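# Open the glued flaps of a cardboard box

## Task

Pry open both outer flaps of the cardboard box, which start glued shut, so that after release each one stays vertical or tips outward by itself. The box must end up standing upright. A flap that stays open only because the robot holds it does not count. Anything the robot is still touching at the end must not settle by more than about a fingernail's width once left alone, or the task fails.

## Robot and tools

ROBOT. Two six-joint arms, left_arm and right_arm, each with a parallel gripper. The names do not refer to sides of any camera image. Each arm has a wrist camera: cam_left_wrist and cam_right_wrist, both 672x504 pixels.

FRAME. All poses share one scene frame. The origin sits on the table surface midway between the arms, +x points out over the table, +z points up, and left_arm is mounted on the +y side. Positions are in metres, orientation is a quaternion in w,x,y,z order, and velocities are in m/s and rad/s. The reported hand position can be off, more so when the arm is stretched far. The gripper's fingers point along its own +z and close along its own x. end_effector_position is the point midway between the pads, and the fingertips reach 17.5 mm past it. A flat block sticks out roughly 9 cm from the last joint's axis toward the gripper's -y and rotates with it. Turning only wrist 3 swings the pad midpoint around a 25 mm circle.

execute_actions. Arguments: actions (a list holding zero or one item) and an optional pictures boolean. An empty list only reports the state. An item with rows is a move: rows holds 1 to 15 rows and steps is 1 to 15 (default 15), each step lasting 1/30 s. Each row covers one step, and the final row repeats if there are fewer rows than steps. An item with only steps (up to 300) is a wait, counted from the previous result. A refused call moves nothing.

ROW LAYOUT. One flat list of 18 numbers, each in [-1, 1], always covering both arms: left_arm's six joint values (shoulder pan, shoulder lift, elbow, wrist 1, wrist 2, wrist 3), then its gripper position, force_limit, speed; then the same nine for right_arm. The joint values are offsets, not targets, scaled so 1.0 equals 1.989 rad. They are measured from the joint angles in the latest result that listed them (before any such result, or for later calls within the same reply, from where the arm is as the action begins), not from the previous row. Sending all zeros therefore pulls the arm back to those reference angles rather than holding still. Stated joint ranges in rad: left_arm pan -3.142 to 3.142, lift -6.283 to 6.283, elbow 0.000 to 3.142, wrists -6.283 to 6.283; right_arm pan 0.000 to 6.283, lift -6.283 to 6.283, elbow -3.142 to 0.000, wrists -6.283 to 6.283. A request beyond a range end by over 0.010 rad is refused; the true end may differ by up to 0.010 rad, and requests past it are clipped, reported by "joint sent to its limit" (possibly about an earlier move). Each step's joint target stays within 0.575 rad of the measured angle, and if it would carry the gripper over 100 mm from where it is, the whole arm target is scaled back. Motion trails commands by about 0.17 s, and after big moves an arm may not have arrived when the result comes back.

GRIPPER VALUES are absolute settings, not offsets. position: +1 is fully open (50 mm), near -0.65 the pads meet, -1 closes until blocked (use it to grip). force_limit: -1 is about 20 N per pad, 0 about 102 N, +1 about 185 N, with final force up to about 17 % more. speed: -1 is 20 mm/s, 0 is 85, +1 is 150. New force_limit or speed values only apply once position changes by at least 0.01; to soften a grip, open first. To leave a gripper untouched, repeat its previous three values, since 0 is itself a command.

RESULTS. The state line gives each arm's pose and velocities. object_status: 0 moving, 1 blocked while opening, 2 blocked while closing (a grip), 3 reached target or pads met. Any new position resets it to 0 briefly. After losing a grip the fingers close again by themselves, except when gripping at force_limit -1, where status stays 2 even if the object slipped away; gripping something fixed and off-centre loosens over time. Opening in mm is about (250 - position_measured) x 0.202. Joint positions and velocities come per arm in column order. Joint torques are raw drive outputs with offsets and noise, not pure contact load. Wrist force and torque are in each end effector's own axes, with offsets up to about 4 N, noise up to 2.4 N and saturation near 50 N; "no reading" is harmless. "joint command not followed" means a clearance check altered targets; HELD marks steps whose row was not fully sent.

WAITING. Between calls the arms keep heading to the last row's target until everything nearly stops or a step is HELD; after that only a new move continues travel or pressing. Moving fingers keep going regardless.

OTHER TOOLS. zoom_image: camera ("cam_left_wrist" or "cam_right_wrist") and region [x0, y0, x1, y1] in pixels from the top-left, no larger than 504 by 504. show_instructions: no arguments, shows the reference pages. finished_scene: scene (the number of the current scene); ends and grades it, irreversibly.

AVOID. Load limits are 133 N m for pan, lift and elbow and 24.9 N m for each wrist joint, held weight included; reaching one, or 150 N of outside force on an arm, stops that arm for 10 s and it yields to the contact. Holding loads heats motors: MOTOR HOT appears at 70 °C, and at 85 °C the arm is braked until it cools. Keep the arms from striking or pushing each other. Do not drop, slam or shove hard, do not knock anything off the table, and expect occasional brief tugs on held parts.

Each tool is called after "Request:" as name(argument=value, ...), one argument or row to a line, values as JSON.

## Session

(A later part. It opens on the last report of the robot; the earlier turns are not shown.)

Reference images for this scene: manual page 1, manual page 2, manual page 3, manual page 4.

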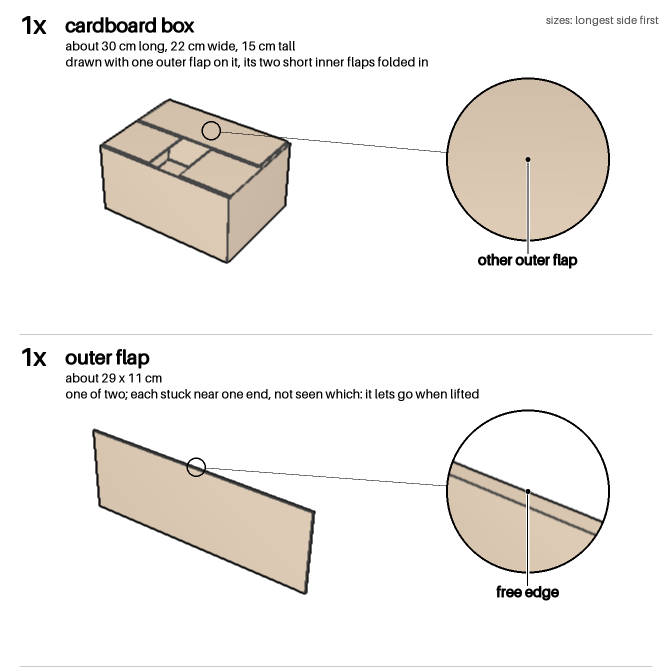

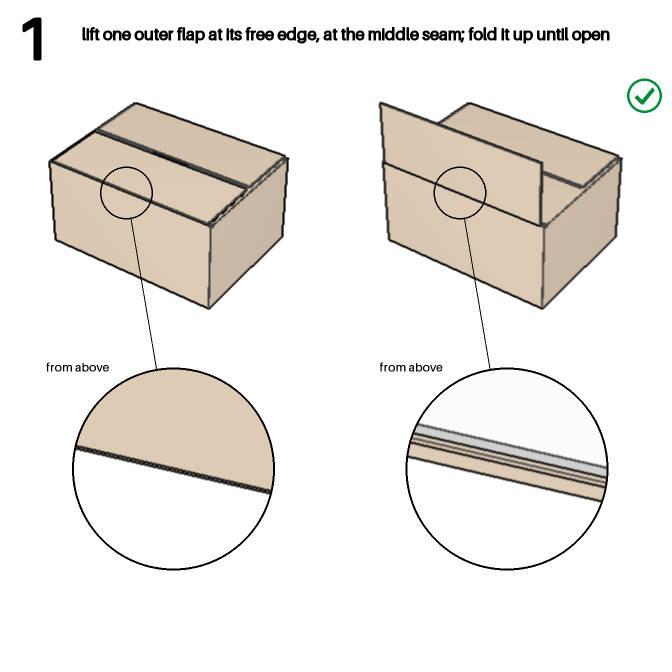

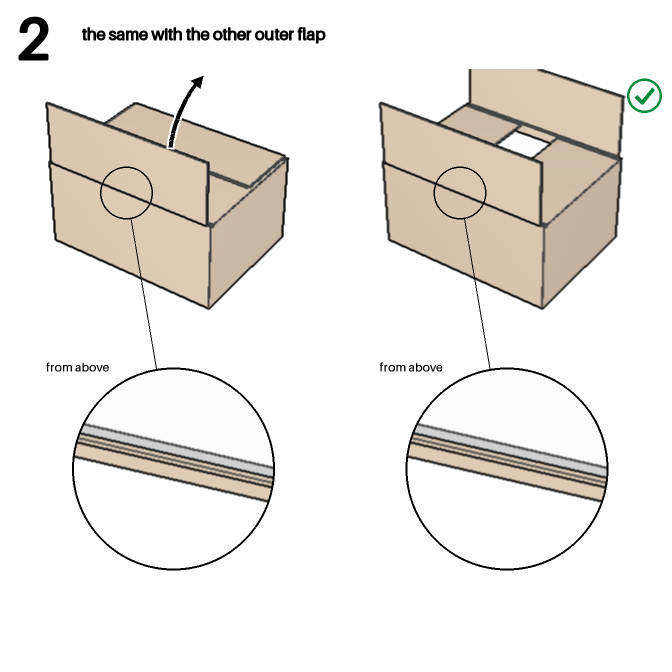

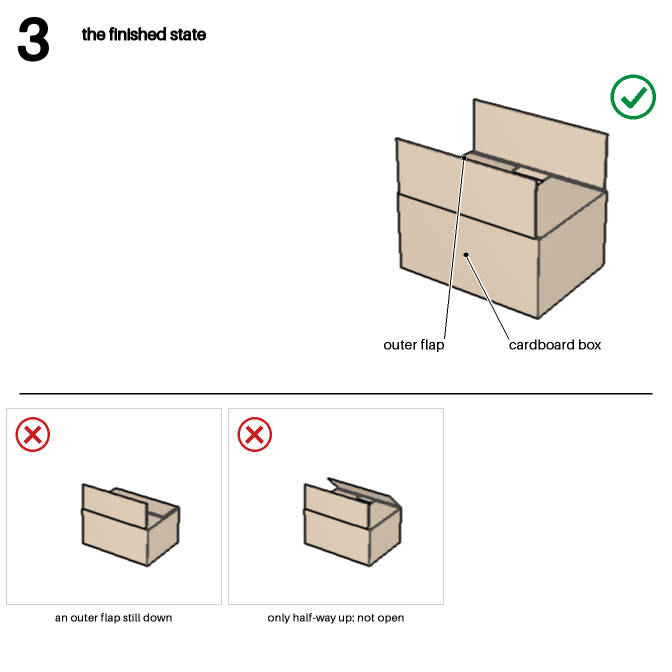

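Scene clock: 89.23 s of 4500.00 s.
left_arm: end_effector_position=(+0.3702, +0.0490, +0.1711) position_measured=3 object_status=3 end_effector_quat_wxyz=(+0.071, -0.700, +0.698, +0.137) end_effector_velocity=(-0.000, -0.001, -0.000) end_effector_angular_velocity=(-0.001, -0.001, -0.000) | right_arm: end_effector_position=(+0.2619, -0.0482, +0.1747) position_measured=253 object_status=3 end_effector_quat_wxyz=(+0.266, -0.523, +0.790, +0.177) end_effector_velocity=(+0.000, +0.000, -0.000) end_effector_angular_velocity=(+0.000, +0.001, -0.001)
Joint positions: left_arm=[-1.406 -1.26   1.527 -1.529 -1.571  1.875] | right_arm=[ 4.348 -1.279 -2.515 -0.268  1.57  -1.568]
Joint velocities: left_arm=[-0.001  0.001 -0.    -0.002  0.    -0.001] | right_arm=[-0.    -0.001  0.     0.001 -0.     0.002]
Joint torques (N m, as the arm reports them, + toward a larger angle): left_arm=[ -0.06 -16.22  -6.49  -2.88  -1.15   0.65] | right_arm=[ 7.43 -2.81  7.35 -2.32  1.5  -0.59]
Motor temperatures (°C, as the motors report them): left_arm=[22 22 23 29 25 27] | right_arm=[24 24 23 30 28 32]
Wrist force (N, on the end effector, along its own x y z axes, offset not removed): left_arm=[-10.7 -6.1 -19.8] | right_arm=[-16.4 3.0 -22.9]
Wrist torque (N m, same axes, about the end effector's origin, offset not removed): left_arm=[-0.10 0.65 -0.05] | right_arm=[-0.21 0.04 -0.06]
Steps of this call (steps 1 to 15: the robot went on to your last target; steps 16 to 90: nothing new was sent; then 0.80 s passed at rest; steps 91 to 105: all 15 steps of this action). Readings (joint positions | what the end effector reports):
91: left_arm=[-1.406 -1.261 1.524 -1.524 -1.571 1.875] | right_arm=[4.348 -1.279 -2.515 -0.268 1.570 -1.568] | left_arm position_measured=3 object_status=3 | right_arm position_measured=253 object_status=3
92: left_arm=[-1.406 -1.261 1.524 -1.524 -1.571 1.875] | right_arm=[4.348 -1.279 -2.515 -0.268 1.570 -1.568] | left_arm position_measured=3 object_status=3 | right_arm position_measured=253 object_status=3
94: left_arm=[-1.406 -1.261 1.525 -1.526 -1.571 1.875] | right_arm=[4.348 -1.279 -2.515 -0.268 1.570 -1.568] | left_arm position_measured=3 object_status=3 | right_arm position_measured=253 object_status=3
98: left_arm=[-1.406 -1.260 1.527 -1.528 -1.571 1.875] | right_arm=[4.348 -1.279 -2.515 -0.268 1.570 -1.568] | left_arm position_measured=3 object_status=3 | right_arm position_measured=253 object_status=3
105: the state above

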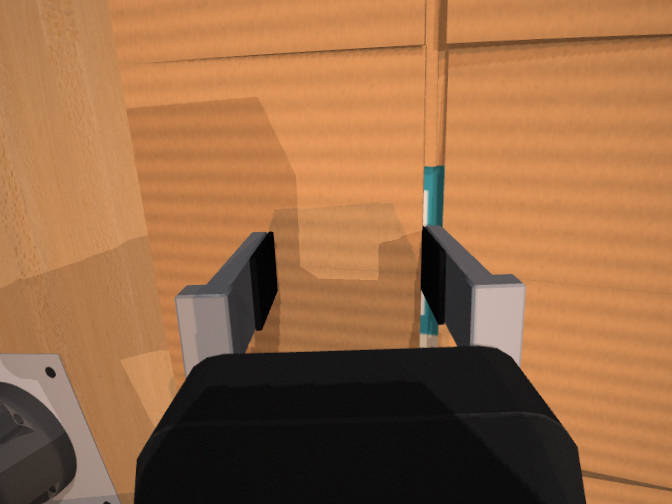

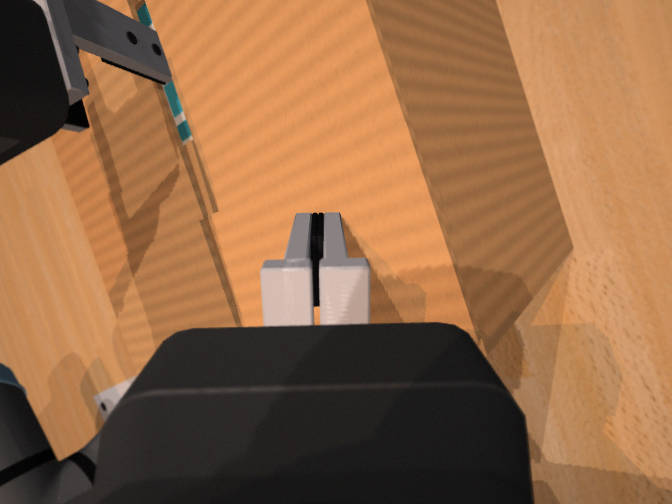

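Request:
execute_actions(
  actions=[
    {"rows":[[0,0.0015,-0.0034,0.0018,0,0,1,0,0,0,0,0,0,0,0,-1,0,0]]},
  ],
)

Scene clock: 93.97 s of 4500.00 s.
left_arm: end_effector_position=(+0.3706, +0.0475, +0.1720) position_measured=3 object_status=3 end_effector_quat_wxyz=(+0.071, -0.700, +0.698, +0.136) end_effector_velocity=(-0.001, -0.000, +0.000) end_effector_angular_velocity=(+0.001, -0.000, -0.001) | right_arm: end_effector_position=(+0.2619, -0.0482, +0.1746) position_measured=253 object_status=3 end_effector_quat_wxyz=(+0.266, -0.523, +0.790, +0.177) end_effector_velocity=(-0.000, -0.000, -0.000) end_effector_angular_velocity=(-0.001, +0.001, -0.001)
Joint positions: left_arm=[-1.406 -1.257  1.521 -1.526 -1.571  1.875] | right_arm=[ 4.348 -1.279 -2.515 -0.268  1.57  -1.568]
Joint velocities: left_arm=[-0.001  0.001 -0.001  0.001  0.    -0.001] | right_arm=[-0.    -0.    -0.    -0.001  0.     0.001]
Joint torques (N m, as the arm reports them, + toward a larger angle): left_arm=[ -7.56 -29.11 -32.91  -5.16  -1.08   0.57] | right_arm=[ 8.67 -2.54  6.33 -3.13  1.39 -0.65]
Motor temperatures (°C, as the motors report them): left_arm=[22 22 23 29 25 27] | right_arm=[24 24 23 30 28 32]
Wrist force (N, on the end effector, along its own x y z axes, offset not removed): left_arm=[-19.5 -6.9 1.2] | right_arm=[-14.6 -0.1 -33.8]
Wrist torque (N m, same axes, about the end effector's origin, offset not removed): left_arm=[-0.55 -0.27 0.01] | right_arm=[0.26 0.53 -0.06]
Steps of this call (steps 1 to 15: the robot went on to your last target; steps 16 to 90: nothing new was sent; then 1.23 s passed at rest; steps 91 to 105: all 15 steps of this action). Readings (joint positions | what the end effector reports):
91: left_arm=[-1.406 -1.259 1.527 -1.530 -1.571 1.875] | right_arm=[4.348 -1.279 -2.515 -0.268 1.570 -1.568] | left_arm position_measured=3 object_status=3 | right_arm position_measured=253 object_status=3
92: left_arm=[-1.406 -1.259 1.527 -1.529 -1.571 1.875] | right_arm=[4.348 -1.279 -2.515 -0.268 1.570 -1.568] | left_arm position_measured=3 object_status=3 | right_arm position_measured=253 object_status=3
94: left_arm=[-1.406 -1.258 1.525 -1.528 -1.571 1.875] | right_arm=[4.348 -1.279 -2.515 -0.268 1.570 -1.568] | left_arm position_measured=3 object_status=3 | right_arm position_measured=253 object_status=3
98: left_arm=[-1.406 -1.257 1.522 -1.526 -1.571 1.875] | right_arm=[4.348 -1.279 -2.515 -0.268 1.570 -1.568] | left_arm position_measured=3 object_status=3 | right_arm position_measured=253 object_status=3
105: the state above

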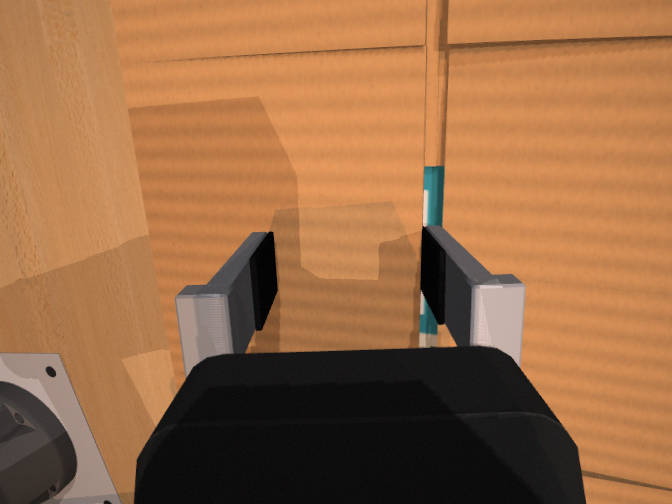

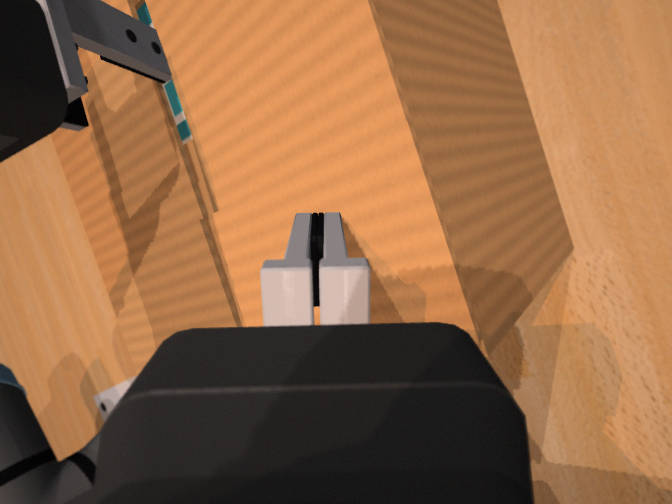

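Request:
execute_actions(
  actions=[
    {"rows":[[0,-0.0036,0.001,0.0026,0,0,1,0,0,0,0,0,0,0,0,-1,0,0]]},
  ],
)

Scene clock: 98.37 s of 4500.00 s.
left_arm: end_effector_position=(+0.3700, +0.0497, +0.1748) position_measured=3 object_status=3 end_effector_quat_wxyz=(+0.071, -0.700, +0.698, +0.137) end_effector_velocity=(-0.000, +0.001, +0.000) end_effector_angular_velocity=(+0.001, +0.000, +0.001) | right_arm: end_effector_position=(+0.2619, -0.0482, +0.1747) position_measured=253 object_status=3 end_effector_quat_wxyz=(+0.266, -0.523, +0.790, +0.177) end_effector_velocity=(+0.000, +0.001, -0.000) end_effector_angular_velocity=(+0.000, +0.000, +0.000)
Joint positions: left_arm=[-1.406 -1.263  1.523 -1.521 -1.571  1.875] | right_arm=[ 4.348 -1.279 -2.515 -0.268  1.57  -1.568]
Joint velocities: left_arm=[-0.    -0.002  0.002  0.001 -0.    -0.001] | right_arm=[ 0.    -0.002  0.001  0.001  0.     0.   ]
Joint torques (N m, as the arm reports them, + toward a larger angle): left_arm=[ -5.   -47.64 -13.33   2.39  -1.13   0.65] | right_arm=[ 6.69 -3.91  6.94 -3.28  0.88 -0.64]
Motor temperatures (°C, as the motors report them): left_arm=[22 22 23 29 25 27] | right_arm=[24 24 23 30 28 32]
Wrist force (N, on the end effector, along its own x y z axes, offset not removed): left_arm=[8.3 -2.0 1.3] | right_arm=[-20.9 2.8 -21.2]
Wrist torque (N m, same axes, about the end effector's origin, offset not removed): left_arm=[0.59 0.08 -0.16] | right_arm=[-0.13 -0.08 -0.06]
Steps of this call (steps 1 to 15: the robot went on to your last target; steps 16 to 90: nothing new was sent; then 0.90 s passed at rest; steps 91 to 105: all 15 steps of this action). Readings (joint positions | what the end effector reports):
91: left_arm=[-1.406 -1.257 1.520 -1.526 -1.571 1.875] | right_arm=[4.348 -1.279 -2.515 -0.268 1.570 -1.568] | left_arm position_measured=3 object_status=3 | right_arm position_measured=253 object_status=3
92: left_arm=[-1.406 -1.257 1.520 -1.525 -1.571 1.875] | right_arm=[4.348 -1.279 -2.515 -0.268 1.570 -1.568] | left_arm position_measured=3 object_status=3 | right_arm position_measured=253 object_status=3
94: left_arm=[-1.406 -1.259 1.521 -1.524 -1.571 1.875] | right_arm=[4.348 -1.279 -2.515 -0.268 1.570 -1.568] | left_arm position_measured=3 object_status=3 | right_arm position_measured=253 object_status=3
98: left_arm=[-1.406 -1.262 1.522 -1.522 -1.571 1.875] | right_arm=[4.348 -1.279 -2.515 -0.268 1.570 -1.568] | left_arm position_measured=3 object_status=3 | right_arm position_measured=253 object_status=3
105: the state above

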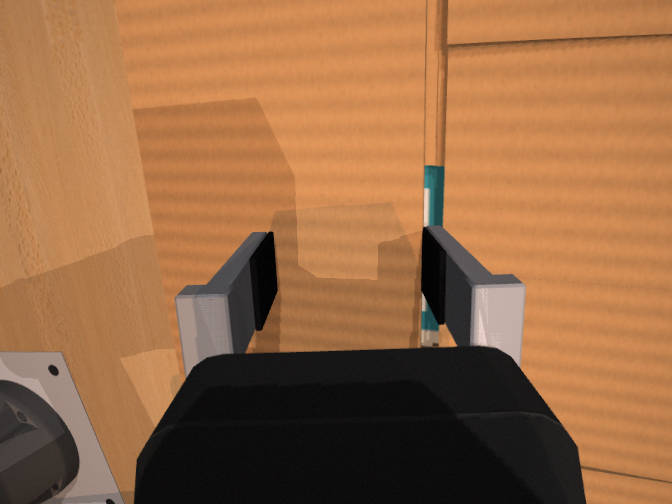

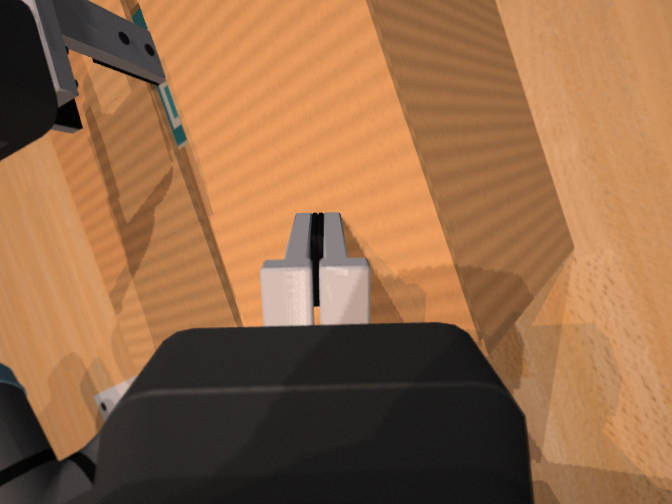

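Request:
execute_actions(
  actions=[
    {"rows":[[0,-0.0021,-0.0023,0.0044,0,0,1,0,0,0,-0.0003,-0.0002,0.0005,0,0,-1,0,0]]},
  ],
)

Scene clock: 116.47 s of 4500.00 s.
left_arm: end_effector_position=(+0.3697, +0.0504, +0.1785) position_measured=3 object_status=3 end_effector_quat_wxyz=(+0.071, -0.700, +0.698, +0.136) end_effector_velocity=(+0.000, +0.001, +0.001) end_effector_angular_velocity=(-0.000, -0.000, +0.001) | right_arm: end_effector_position=(+0.2619, -0.0482, +0.1745) position_measured=253 object_status=3 end_effector_quat_wxyz=(+0.266, -0.523, +0.790, +0.177) end_effector_velocity=(+0.000, -0.000, +0.000) end_effector_angular_velocity=(+0.001, -0.001, -0.000)
Joint positions: left_arm=[-1.406 -1.267  1.518 -1.512 -1.571  1.875] | right_arm=[ 4.348 -1.28  -2.515 -0.267  1.57  -1.568]
Joint velocities: left_arm=[ 0.001 -0.001 -0.001  0.002  0.     0.   ] | right_arm=[ 0.     0.001 -0.001  0.001 -0.001 -0.   ]
Joint torques (N m, as the arm reports them, + toward a larger angle): left_arm=[ -2.48 -47.65 -24.72   2.96  -1.03   0.57] | right_arm=[  7.64 -17.3  -10.49  -2.8   -1.84  -0.67]
Motor temperatures (°C, as the motors report them): left_arm=[22 22 23 29 25 27] | right_arm=[24 24 23 30 28 32]
Wrist force (N, on the end effector, along its own x y z axes, offset not removed): left_arm=[12.6 -3.6 -1.6] | right_arm=[-20.4 4.1 -25.3]
Wrist torque (N m, same axes, about the end effector's origin, offset not removed): left_arm=[0.28 -0.27 -0.08] | right_arm=[0.18 -0.61 -0.03]
Steps of this call (steps 1 to 15: the robot went on to your last target; steps 16 to 90: nothing new was sent; then 14.60 s passed at rest; steps 91 to 105: all 15 steps of this action). Readings (joint positions | what the end effector reports):
91: left_arm=[-1.406 -1.264 1.523 -1.521 -1.571 1.875] | right_arm=[4.348 -1.279 -2.515 -0.268 1.570 -1.568] | left_arm position_measured=3 object_status=3 | right_arm position_measured=253 object_status=3
92: left_arm=[-1.406 -1.264 1.522 -1.520 -1.571 1.875] | right_arm=[4.348 -1.279 -2.515 -0.268 1.570 -1.568] | left_arm position_measured=3 object_status=3 | right_arm position_measured=253 object_status=3
94: left_arm=[-1.406 -1.265 1.521 -1.517 -1.571 1.875] | right_arm=[4.348 -1.279 -2.515 -0.268 1.570 -1.568] | left_arm position_measured=3 object_status=3 | right_arm position_measured=253 object_status=3
98: left_arm=[-1.406 -1.267 1.519 -1.514 -1.571 1.875] | right_arm=[4.348 -1.280 -2.515 -0.268 1.570 -1.568] | left_arm position_measured=3 object_status=3 | right_arm position_measured=253 object_status=3
105: the state above

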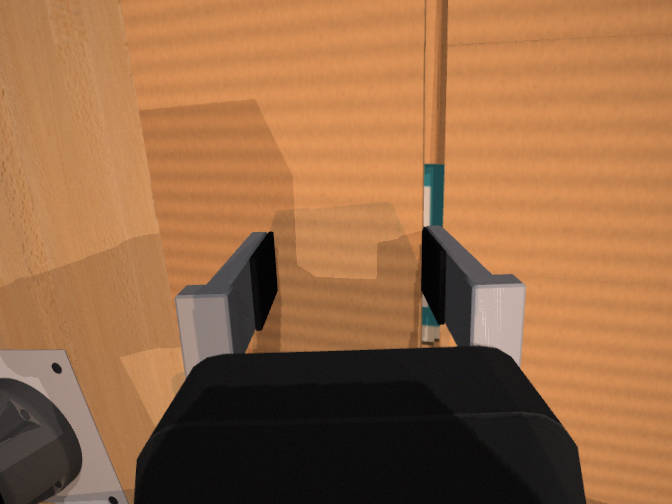

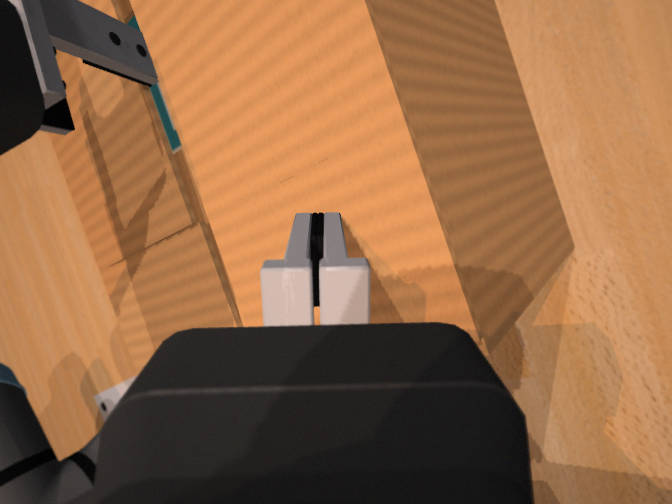

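Lifting. Continue.

Request:
execute_actions(
  actions=[
    {"rows":[[0,-0.002,-0.0038,0.0058,0,0,1,0,0,0,0,0,0,0,0,-1,0,0]]},
  ],
  pictures=false,
)

Request:
execute_actions(
  actions=[
    {"rows":[[0,-0.0024,-0.0033,0.0057,0,0,1,0,0,0,0,0,0,0,0,-1,0,0]]},
  ],
)

Scene clock: 121.53 s of 4500.00 s.
left_arm: end_effector_position=(+0.3696, +0.0509, +0.1833) position_measured=3 object_status=3 end_effector_quat_wxyz=(+0.071, -0.700, +0.698, +0.136) end_effector_velocity=(+0.001, -0.000, +0.002) end_effector_angular_velocity=(-0.002, -0.001, +0.001) | right_arm: end_effector_position=(+0.2619, -0.0482, +0.1744) position_measured=253 object_status=3 end_effector_quat_wxyz=(+0.266, -0.523, +0.790, +0.177) end_effector_velocity=(-0.000, +0.000, +0.000) end_effector_angular_velocity=(+0.000, +0.001, -0.000)
Joint positions: left_arm=[-1.406 -1.271  1.511 -1.501 -1.571  1.875] | right_arm=[ 4.348 -1.28  -2.515 -0.267  1.57  -1.568]
Joint velocities: left_arm=[ 0.001 -0.001 -0.004  0.003 -0.     0.   ] | right_arm=[-0.     0.     0.001 -0.001  0.001  0.   ]
Joint torques (N m, as the arm reports them, + toward a larger angle): left_arm=[  2.85 -49.2  -26.81   2.73  -1.06   0.58] | right_arm=[ 7.07 -8.58 -4.79 -4.91  0.64 -0.54]
Motor temperatures (°C, as the motors report them): left_arm=[22 22 23 29 25 27] | right_arm=[24 24 23 30 28 32]
Wrist force (N, on the end effector, along its own x y z axes, offset not removed): left_arm=[12.0 -1.5 3.8] | right_arm=[-23.7 1.0 -26.0]
Wrist torque (N m, same axes, about the end effector's origin, offset not removed): left_arm=[0.00 0.41 0.11] | right_arm=[-0.04 -0.67 -0.07]
Steps of this call (steps 1 to 15: the robot went on to your last target; steps 16 to 90: nothing new was sent; then 1.57 s passed at rest; steps 91 to 105: all 15 steps of this action). Readings (joint positions | what the end effector reports):
91: left_arm=[-1.406 -1.268 1.518 -1.512 -1.571 1.875] | right_arm=[4.348 -1.280 -2.515 -0.267 1.570 -1.568] | left_arm position_measured=3 object_status=3 | right_arm position_measured=253 object_status=3
92: left_arm=[-1.406 -1.268 1.517 -1.511 -1.571 1.875] | right_arm=[4.348 -1.280 -2.515 -0.267 1.570 -1.568] | left_arm position_measured=3 object_status=3 | right_arm position_measured=253 object_status=3
94: left_arm=[-1.406 -1.269 1.515 -1.507 -1.571 1.875] | right_arm=[4.348 -1.280 -2.515 -0.267 1.570 -1.568] | left_arm position_measured=3 object_status=3 | right_arm position_measured=253 object_status=3
98: left_arm=[-1.406 -1.271 1.512 -1.503 -1.571 1.875] | right_arm=[4.348 -1.280 -2.515 -0.267 1.570 -1.568] | left_arm position_measured=3 object_status=3 | right_arm position_measured=253 object_status=3
105: the state above

Scene clock: 122.03 s of 4500.00 s.
left_arm: end_effector_position=(+0.3693, +0.0518, +0.1880) position_measured=3 object_status=3 end_effector_quat_wxyz=(+0.071, -0.700, +0.698, +0.136) end_effector_velocity=(+0.000, -0.000, +0.002) end_effector_angular_velocity=(-0.001, -0.001, +0.001) | right_arm: end_effector_position=(+0.2619, -0.0482, +0.1744) position_measured=253 object_status=3 end_effector_quat_wxyz=(+0.266, -0.523, +0.790, +0.177) end_effector_velocity=(-0.000, +0.000, -0.000) end_effector_angular_velocity=(+0.000, +0.001, -0.001)
Joint positions: left_arm=[-1.406 -1.276  1.504 -1.49  -1.571  1.875] | right_arm=[ 4.348 -1.28  -2.515 -0.267  1.57  -1.568]
Joint velocities: left_arm=[ 0.    -0.001 -0.003  0.003 -0.    -0.001] | right_arm=[ 0.    -0.    -0.    -0.     0.     0.002]
Joint torques (N m, as the arm reports them, + toward a larger angle): left_arm=[  2.55 -48.62 -27.02   2.8   -0.98   0.58] | right_arm=[ 5.69 -9.29 -5.31 -4.84  0.84 -0.58]
Motor temperatures (°C, as the motors report them): left_arm=[22 22 23 29 25 27] | right_arm=[24 24 23 30 28 32]
Wrist force (N, on the end effector, along its own x y z axes, offset not removed): left_arm=[11.5 -4.3 4.0] | right_arm=[-28.0 -2.8 -23.5]
Wrist torque (N m, same axes, about the end effector's origin, offset not removed): left_arm=[-0.35 0.19 0.08] | right_arm=[-0.53 -0.11 -0.09]
Steps of this call (steps 1 to 15: all 15 steps of this action). Readings (joint positions | what the end effector reports):
1: left_arm=[-1.406 -1.271 1.511 -1.501 -1.571 1.875] | right_arm=[4.348 -1.280 -2.515 -0.267 1.570 -1.568] | left_arm position_measured=3 object_status=3 | right_arm position_measured=253 object_status=3
2: left_arm=[-1.406 -1.272 1.510 -1.500 -1.571 1.875] | right_arm=[4.348 -1.280 -2.515 -0.267 1.570 -1.568] | left_arm position_measured=3 object_status=3 | right_arm position_measured=253 object_status=3
4: left_arm=[-1.406 -1.273 1.508 -1.497 -1.571 1.875] | right_arm=[4.348 -1.280 -2.515 -0.267 1.570 -1.568] | left_arm position_measured=3 object_status=3 | right_arm position_measured=253 object_status=3
8: left_arm=[-1.406 -1.275 1.506 -1.492 -1.571 1.875] | right_arm=[4.348 -1.280 -2.515 -0.267 1.570 -1.568] | left_arm position_measured=3 object_status=3 | right_arm position_measured=253 object_status=3
15: the state above

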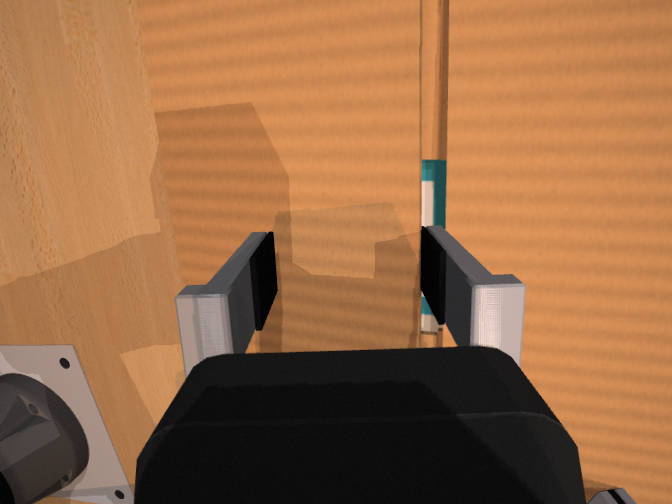

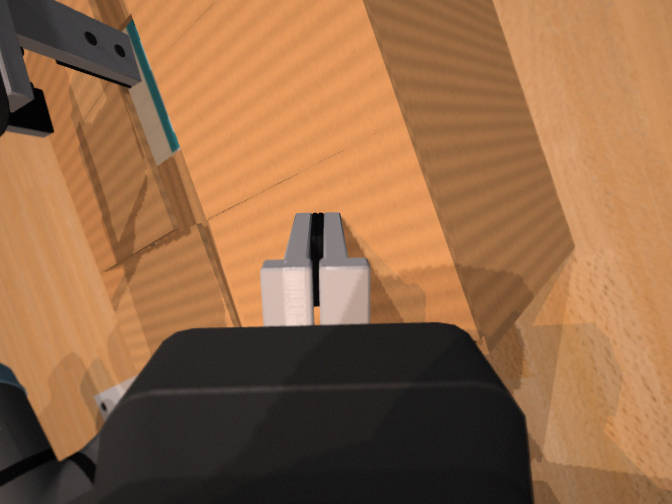

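Request:
execute_actions(
  actions=[
    {"rows":[[0,-0.0026,-0.003,0.0056,0,0,1,0,0,0,0,0,0,0,0,-1,0,0]]},
  ],
  pictures=false,
)

Request:
execute_actions(
  actions=[
    {"rows":[[0,-0.003,-0.0025,0.0055,0,0,1,0,0,0,0,0,0,0,0,-1,0,0]]},
  ],
)

Scene clock: 130.10 s of 4500.00 s.
left_arm: end_effector_position=(+0.3690, +0.0529, +0.1927) position_measured=3 object_status=3 end_effector_quat_wxyz=(+0.071, -0.700, +0.698, +0.137) end_effector_velocity=(+0.000, +0.001, +0.001) end_effector_angular_velocity=(+0.000, +0.000, +0.001) | right_arm: end_effector_position=(+0.2619, -0.0482, +0.1744) position_measured=253 object_status=3 end_effector_quat_wxyz=(+0.266, -0.523, +0.790, +0.177) end_effector_velocity=(-0.000, -0.000, +0.000) end_effector_angular_velocity=(+0.002, +0.000, +0.000)
Joint positions: left_arm=[-1.406 -1.281  1.499 -1.479 -1.571  1.875] | right_arm=[ 4.348 -1.28  -2.515 -0.267  1.57  -1.568]
Joint velocities: left_arm=[ 0.001 -0.001 -0.002  0.003 -0.     0.   ] | right_arm=[ 0.     0.002 -0.001  0.001  0.001  0.   ]
Joint torques (N m, as the arm reports them, + toward a larger angle): left_arm=[  2.84 -49.68 -28.49   1.83  -1.07   0.52] | right_arm=[ 5.91 -8.71 -3.89 -4.87  0.82 -0.56]
Motor temperatures (°C, as the motors report them): left_arm=[22 22 23 29 25 27] | right_arm=[24 24 23 30 28 32]
Wrist force (N, on the end effector, along its own x y z axes, offset not removed): left_arm=[11.0 1.5 4.9] | right_arm=[-26.4 -0.5 -24.0]
Wrist torque (N m, same axes, about the end effector's origin, offset not removed): left_arm=[0.66 -0.06 -0.05] | right_arm=[-0.30 -0.26 -0.17]
Steps of this call (steps 1 to 15: the robot went on to your last target; steps 16 to 90: nothing new was sent; then 4.57 s passed at rest; steps 91 to 105: all 15 steps of this action). Readings (joint positions | what the end effector reports):
91: left_arm=[-1.406 -1.276 1.504 -1.490 -1.571 1.875] | right_arm=[4.348 -1.280 -2.515 -0.267 1.570 -1.568] | left_arm position_measured=3 object_status=3 | right_arm position_measured=253 object_status=3
92: left_arm=[-1.406 -1.277 1.504 -1.489 -1.571 1.875] | right_arm=[4.348 -1.280 -2.515 -0.267 1.570 -1.568] | left_arm position_measured=3 object_status=3 | right_arm position_measured=253 object_status=3
94: left_arm=[-1.406 -1.278 1.502 -1.485 -1.571 1.875] | right_arm=[4.348 -1.280 -2.515 -0.267 1.570 -1.568] | left_arm position_measured=3 object_status=3 | right_arm position_measured=253 object_status=3
98: left_arm=[-1.406 -1.280 1.500 -1.481 -1.571 1.875] | right_arm=[4.348 -1.280 -2.515 -0.267 1.570 -1.568] | left_arm position_measured=3 object_status=3 | right_arm position_measured=253 object_status=3
105: the state above

Scene clock: 130.60 s of 4500.00 s.
left_arm: end_effector_position=(+0.3685, +0.0543, +0.1975) position_measured=3 object_status=3 end_effector_quat_wxyz=(+0.071, -0.700, +0.698, +0.137) end_effector_velocity=(-0.000, -0.000, +0.002) end_effector_angular_velocity=(-0.001, -0.000, -0.001) | right_arm: end_effector_position=(+0.2619, -0.0482, +0.1744) position_measured=253 object_status=3 end_effector_quat_wxyz=(+0.266, -0.523, +0.790, +0.177) end_effector_velocity=(+0.000, -0.000, +0.000) end_effector_angular_velocity=(+0.001, -0.001, -0.002)
Joint positions: left_arm=[-1.406 -1.287  1.494 -1.469 -1.571  1.875] | right_arm=[ 4.348 -1.28  -2.515 -0.267  1.57  -1.568]
Joint velocities: left_arm=[-0.001 -0.001 -0.002  0.003 -0.     0.   ] | right_arm=[ 0.     0.001 -0.001  0.002 -0.001  0.001]
Joint torques (N m, as the arm reports them, + toward a larger angle): left_arm=[  2.78 -50.09 -29.33   2.79  -0.98   0.55] | right_arm=[  5.97 -10.04  -4.58  -5.08   0.62  -0.53]
Motor temperatures (°C, as the motors report them): left_arm=[22 22 23 29 25 27] | right_arm=[24 24 23 30 28 32]
Wrist force (N, on the end effector, along its own x y z axes, offset not removed): left_arm=[9.3 -5.1 6.3] | right_arm=[-27.1 0.9 -23.7]
Wrist torque (N m, same axes, about the end effector's origin, offset not removed): left_arm=[0.01 0.80 0.01] | right_arm=[-0.12 -0.08 -0.22]
Steps of this call (steps 1 to 15: all 15 steps of this action). Readings (joint positions | what the end effector reports):
1: left_arm=[-1.406 -1.281 1.499 -1.479 -1.571 1.875] | right_arm=[4.348 -1.280 -2.515 -0.267 1.570 -1.568] | left_arm position_measured=3 object_status=3 | right_arm position_measured=253 object_status=3
2: left_arm=[-1.406 -1.281 1.498 -1.478 -1.571 1.875] | right_arm=[4.348 -1.280 -2.515 -0.267 1.570 -1.568] | left_arm position_measured=3 object_status=3 | right_arm position_measured=253 object_status=3
4: left_arm=[-1.406 -1.283 1.497 -1.475 -1.571 1.875] | right_arm=[4.348 -1.280 -2.515 -0.267 1.570 -1.568] | left_arm position_measured=3 object_status=3 | right_arm position_measured=253 object_status=3
8: left_arm=[-1.406 -1.286 1.495 -1.471 -1.571 1.875] | right_arm=[4.348 -1.280 -2.515 -0.267 1.570 -1.568] | left_arm position_measured=3 object_status=3 | right_arm position_measured=253 object_status=3
15: the state above

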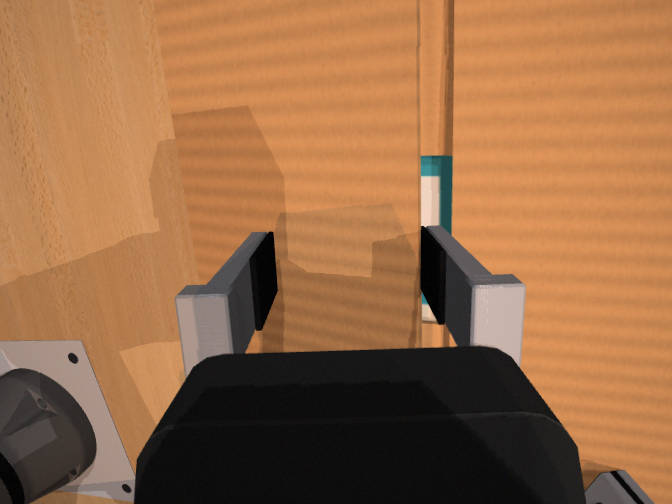

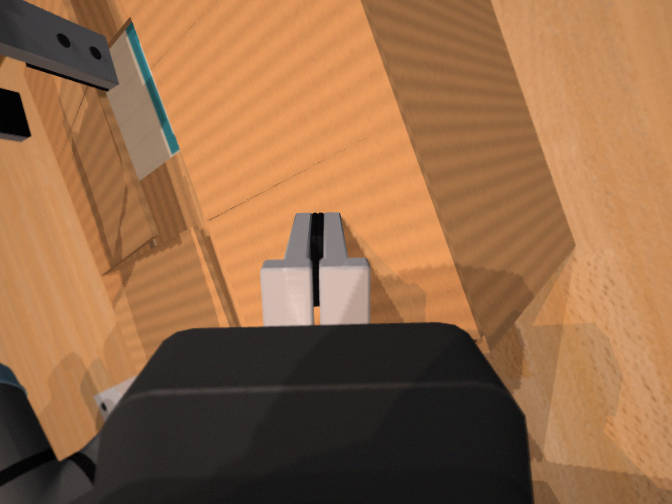

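dr −2.2, dh +5 twice.

Request:
execute_actions(
  actions=[
    {"rows":[[0,-0.0038,-0.0014,0.0052,0,0,1,0,0,0,0,0,0,0,0,-1,0,0]]},
  ],
  pictures=false,
)

Request:
execute_actions(
  actions=[
    {"rows":[[0,-0.0038,-0.0014,0.0052,0,0,1,0,0,0,0,0,0,0,0,-1,0,0]]},
  ],
)

Scene clock: 140.73 s of 4500.00 s.
left_arm: end_effector_position=(+0.3678, +0.0564, +0.2022) position_measured=3 object_status=3 end_effector_quat_wxyz=(+0.071, -0.700, +0.698, +0.137) end_effector_velocity=(-0.001, +0.001, +0.000) end_effector_angular_velocity=(+0.002, +0.001, -0.002) | right_arm: end_effector_position=(+0.2619, -0.0482, +0.1744) position_measured=253 object_status=3 end_effector_quat_wxyz=(+0.266, -0.523, +0.790, +0.177) end_effector_velocity=(-0.000, -0.000, -0.000) end_effector_angular_velocity=(+0.001, +0.001, -0.000)
Joint positions: left_arm=[-1.406 -1.294  1.491 -1.459 -1.571  1.875] | right_arm=[ 4.348 -1.28  -2.515 -0.267  1.57  -1.568]
Joint velocities: left_arm=[-0.    -0.002  0.002  0.002  0.     0.002] | right_arm=[-0.     0.001 -0.001  0.001  0.     0.001]
Joint torques (N m, as the arm reports them, + toward a larger angle): left_arm=[  2.62 -49.34 -28.47   2.07  -0.95   0.58] | right_arm=[ 5.62 -8.18 -4.41 -4.81  0.95 -0.45]
Motor temperatures (°C, as the motors report them): left_arm=[22 22 23 29 25 27] | right_arm=[24 24 23 30 28 32]
Wrist force (N, on the end effector, along its own x y z axes, offset not removed): left_arm=[12.6 -2.8 6.5] | right_arm=[-23.8 -0.8 -22.4]
Wrist torque (N m, same axes, about the end effector's origin, offset not removed): left_arm=[-0.07 -0.27 -0.08] | right_arm=[-0.32 -0.61 -0.27]
Steps of this call (steps 1 to 15: the robot went on to your last target; steps 16 to 90: nothing new was sent; then 6.63 s passed at rest; steps 91 to 105: all 15 steps of this action). Readings (joint positions | what the end effector reports):
91: left_arm=[-1.406 -1.287 1.494 -1.468 -1.571 1.875] | right_arm=[4.348 -1.280 -2.515 -0.267 1.570 -1.568] | left_arm position_measured=3 object_status=3 | right_arm position_measured=253 object_status=3
92: left_arm=[-1.406 -1.288 1.494 -1.468 -1.571 1.875] | right_arm=[4.348 -1.280 -2.515 -0.267 1.570 -1.568] | left_arm position_measured=3 object_status=3 | right_arm position_measured=253 object_status=3
94: left_arm=[-1.406 -1.290 1.493 -1.464 -1.571 1.875] | right_arm=[4.348 -1.280 -2.515 -0.267 1.570 -1.568] | left_arm position_measured=3 object_status=3 | right_arm position_measured=253 object_status=3
98: left_arm=[-1.406 -1.293 1.492 -1.461 -1.571 1.875] | right_arm=[4.348 -1.280 -2.515 -0.267 1.570 -1.568] | left_arm position_measured=3 object_status=3 | right_arm position_measured=253 object_status=3
105: the state above

Scene clock: 141.23 s of 4500.00 s.
left_arm: end_effector_position=(+0.3672, +0.0585, +0.2069) position_measured=3 object_status=3 end_effector_quat_wxyz=(+0.071, -0.700, +0.698, +0.137) end_effector_velocity=(+0.000, +0.001, +0.001) end_effector_angular_velocity=(+0.001, +0.001, -0.000) | right_arm: end_effector_position=(+0.2619, -0.0482, +0.1744) position_measured=253 object_status=3 end_effector_quat_wxyz=(+0.266, -0.523, +0.790, +0.177) end_effector_velocity=(-0.000, +0.000, -0.000) end_effector_angular_velocity=(-0.000, -0.000, +0.001)
Joint positions: left_arm=[-1.406 -1.301  1.489 -1.449 -1.571  1.875] | right_arm=[ 4.348 -1.28  -2.515 -0.267  1.57  -1.568]
Joint velocities: left_arm=[ 0.001 -0.002  0.     0.003  0.     0.001] | right_arm=[ 0. -0.  0.  0.  0. -0.]
Joint torques (N m, as the arm reports them, + toward a larger angle): left_arm=[  2.33 -48.48 -28.18  -0.3   -1.01   0.54] | right_arm=[ 6.65 -9.1  -4.01 -5.06  0.69 -0.65]
Motor temperatures (°C, as the motors report them): left_arm=[22 22 23 29 25 27] | right_arm=[24 24 23 30 28 32]
Wrist force (N, on the end effector, along its own x y z axes, offset not removed): left_arm=[-0.3 -1.2 4.2] | right_arm=[-29.7 -0.6 -22.3]
Wrist torque (N m, same axes, about the end effector's origin, offset not removed): left_arm=[0.26 0.27 0.08] | right_arm=[-0.30 0.53 0.06]
Steps of this call (steps 1 to 15: all 15 steps of this action). Readings (joint positions | what the end effector reports):
1: left_arm=[-1.406 -1.294 1.491 -1.459 -1.571 1.875] | right_arm=[4.348 -1.280 -2.515 -0.267 1.570 -1.568] | left_arm position_measured=3 object_status=3 | right_arm position_measured=253 object_status=3
2: left_arm=[-1.406 -1.295 1.491 -1.458 -1.571 1.875] | right_arm=[4.348 -1.280 -2.515 -0.267 1.570 -1.568] | left_arm position_measured=3 object_status=3 | right_arm position_measured=253 object_status=3
4: left_arm=[-1.406 -1.297 1.490 -1.454 -1.571 1.875] | right_arm=[4.348 -1.280 -2.515 -0.267 1.570 -1.568] | left_arm position_measured=3 object_status=3 | right_arm position_measured=253 object_status=3
8: left_arm=[-1.406 -1.300 1.489 -1.451 -1.571 1.875] | right_arm=[4.348 -1.280 -2.515 -0.267 1.570 -1.568] | left_arm position_measured=3 object_status=3 | right_arm position_measured=253 object_status=3
15: the state above

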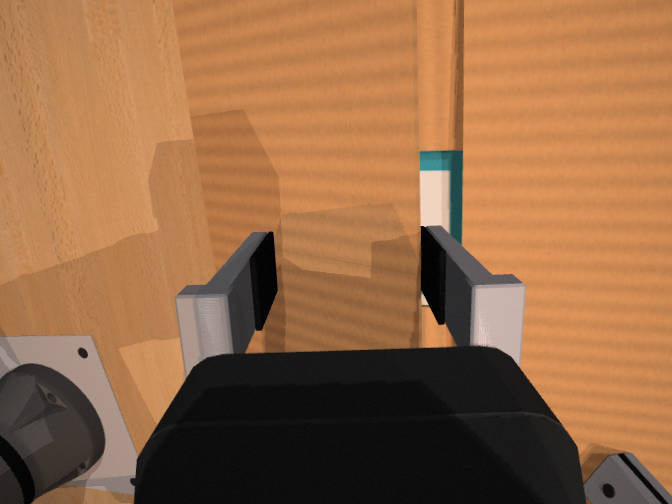

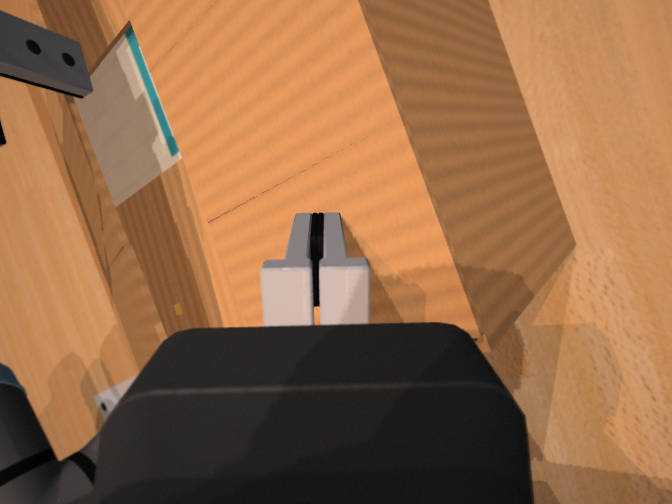

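Request:
execute_actions(
  actions=[
    {"rows":[[0,-0.0015,0.0168,-0.0153,0,0,1,0,0,0,0,0,0,0,0,-1,0,0]]},
  ],
  pictures=false,
)

Request:
execute_actions(
  actions=[
    {"rows":[[0,-0.009,-0.0034,0.0124,0,0,1,0,0,0,0,0,0,0,0,-1,0,0],[0,-0.009,-0.0034,0.0124,0,0,1,0,0,0,0,0,0,0,0,-1,0,0],[0,-0.009,-0.0034,0.0124,0,0,1,0,0,0,0,0,0,0,0,-1,0,0],[0,-0.018,-0.0068,0.0248,0,0,1,0,0,0,0,0,0,0,0,-1,0,0],[0,-0.018,-0.0068,0.0248,0,0,1,0,0,0,0,0,0,0,0,-1,0,0],[0,-0.018,-0.0068,0.0248,0,0,1,0,0,0,0,0,0,0,0,-1,0,0],[0,-0.027,-0.0102,0.0372,0,0,1,0,0,0,0,0,0,0,0,-1,0,0]]},
  ],
)

Scene clock: 163.63 s of 4500.00 s.
left_arm: end_effector_position=(+0.3661, +0.0619, +0.1959) position_measured=3 object_status=3 end_effector_quat_wxyz=(+0.071, -0.700, +0.698, +0.137) end_effector_velocity=(-0.000, +0.001, -0.003) end_effector_angular_velocity=(-0.001, +0.000, +0.000) | right_arm: end_effector_position=(+0.2619, -0.0482, +0.1744) position_measured=253 object_status=3 end_effector_quat_wxyz=(+0.266, -0.523, +0.790, +0.177) end_effector_velocity=(+0.000, -0.000, -0.000) end_effector_angular_velocity=(-0.000, +0.000, -0.001)
Joint positions: left_arm=[-1.406 -1.304  1.521 -1.478 -1.571  1.875] | right_arm=[ 4.348 -1.28  -2.515 -0.267  1.57  -1.568]
Joint velocities: left_arm=[-0.    -0.001  0.009 -0.009 -0.    -0.   ] | right_arm=[-0.    -0.    -0.     0.    -0.001  0.001]
Joint torques (N m, as the arm reports them, + toward a larger angle): left_arm=[  2.64 -44.46 -12.39   0.23   2.21   0.5 ] | right_arm=[ 7.15 -9.37 -6.02 -5.05  0.69 -0.23]
Motor temperatures (°C, as the motors report them): left_arm=[22 22 23 29 25 27] | right_arm=[24 24 23 30 28 32]
Wrist force (N, on the end effector, along its own x y z axes, offset not removed): left_arm=[14.3 0.0 -5.9] | right_arm=[-29.4 -0.6 -19.8]
Wrist torque (N m, same axes, about the end effector's origin, offset not removed): left_arm=[-0.89 0.13 0.23] | right_arm=[-0.05 -0.04 -0.15]
Steps of this call (steps 1 to 15: the robot went on to your last target; steps 16 to 90: nothing new was sent; then 18.90 s passed at rest; steps 91 to 105: all 15 steps of this action). Readings (joint positions | what the end effector reports):
91: left_arm=[-1.406 -1.302 1.488 -1.448 -1.571 1.875] | right_arm=[4.348 -1.280 -2.515 -0.267 1.570 -1.568] | left_arm position_measured=3 object_status=3 | right_arm position_measured=253 object_status=3
92: left_arm=[-1.406 -1.302 1.490 -1.450 -1.571 1.875] | right_arm=[4.348 -1.280 -2.515 -0.267 1.570 -1.568] | left_arm position_measured=3 object_status=3 | right_arm position_measured=253 object_status=3
94: left_arm=[-1.406 -1.303 1.502 -1.461 -1.571 1.875] | right_arm=[4.348 -1.280 -2.515 -0.267 1.570 -1.568] | left_arm position_measured=3 object_status=3 | right_arm position_measured=253 object_status=3
98: left_arm=[-1.406 -1.304 1.515 -1.473 -1.571 1.875] | right_arm=[4.348 -1.280 -2.515 -0.267 1.570 -1.568] | left_arm position_measured=3 object_status=3 | right_arm position_measured=253 object_status=3
105: the state above

Scene clock: 164.13 s of 4500.00 s.
left_arm: end_effector_position=(+0.3614, +0.0766, +0.2268) position_measured=3 object_status=3 end_effector_quat_wxyz=(+0.071, -0.700, +0.698, +0.137) end_effector_velocity=(-0.004, +0.012, +0.023) end_effector_angular_velocity=(+0.000, +0.000, +0.000) | right_arm: end_effector_position=(+0.2619, -0.0482, +0.1744) position_measured=253 object_status=3 end_effector_quat_wxyz=(+0.266, -0.523, +0.790, +0.177) end_effector_velocity=(-0.000, -0.000, -0.000) end_effector_angular_velocity=(-0.001, -0.000, +0.001)
Joint positions: left_arm=[-1.406 -1.353  1.502 -1.411 -1.571  1.875] | right_arm=[ 4.348 -1.28  -2.515 -0.267  1.57  -1.568]
Joint velocities: left_arm=[-0.001 -0.037 -0.013  0.051 -0.    -0.001] | right_arm=[ 0.     0.    -0.001 -0.     0.    -0.001]
Joint torques (N m, as the arm reports them, + toward a larger angle): left_arm=[  2.88 -43.6  -30.54   0.19   0.53   0.58] | right_arm=[ 7.76 -9.23 -4.52 -5.37  0.61 -0.56]
Motor temperatures (°C, as the motors report them): left_arm=[22 22 23 29 25 27] | right_arm=[24 24 23 30 28 32]
Wrist force (N, on the end effector, along its own x y z axes, offset not removed): left_arm=[3.9 -2.4 2.2] | right_arm=[-28.2 4.0 -28.5]
Wrist torque (N m, same axes, about the end effector's origin, offset not removed): left_arm=[0.09 -0.19 0.13] | right_arm=[0.01 0.24 -0.13]
Steps of this call (steps 1 to 15: all 15 steps of this action). Readings (joint positions | what the end effector reports):
1: left_arm=[-1.406 -1.304 1.521 -1.478 -1.571 1.875] | right_arm=[4.348 -1.280 -2.515 -0.267 1.570 -1.568] | left_arm position_measured=3 object_status=3 | right_arm position_measured=253 object_status=3
2: left_arm=[-1.406 -1.306 1.521 -1.477 -1.571 1.875] | right_arm=[4.348 -1.280 -2.515 -0.267 1.570 -1.568] | left_arm position_measured=3 object_status=3 | right_arm position_measured=253 object_status=3
4: left_arm=[-1.406 -1.312 1.518 -1.469 -1.571 1.875] | right_arm=[4.348 -1.280 -2.515 -0.267 1.570 -1.568] | left_arm position_measured=3 object_status=3 | right_arm position_measured=253 object_status=3
8: left_arm=[-1.406 -1.329 1.511 -1.444 -1.571 1.875] | right_arm=[4.348 -1.280 -2.515 -0.267 1.570 -1.568] | left_arm position_measured=3 object_status=3 | right_arm position_measured=253 object_status=3
15: the state above

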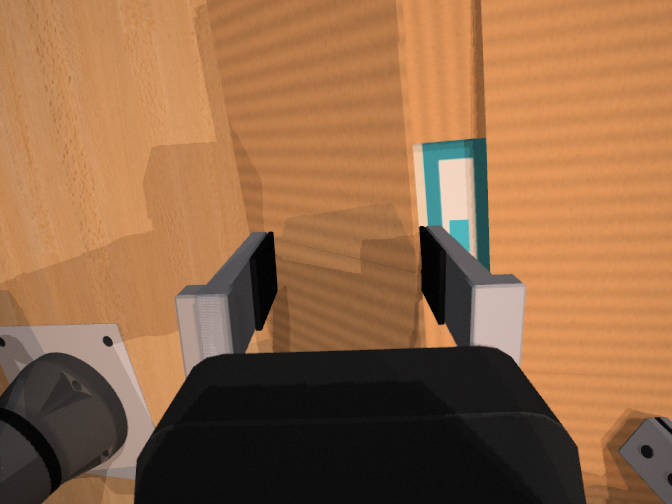

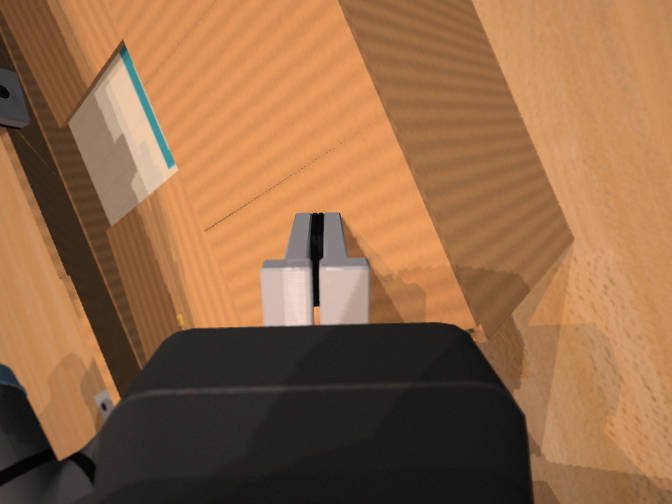

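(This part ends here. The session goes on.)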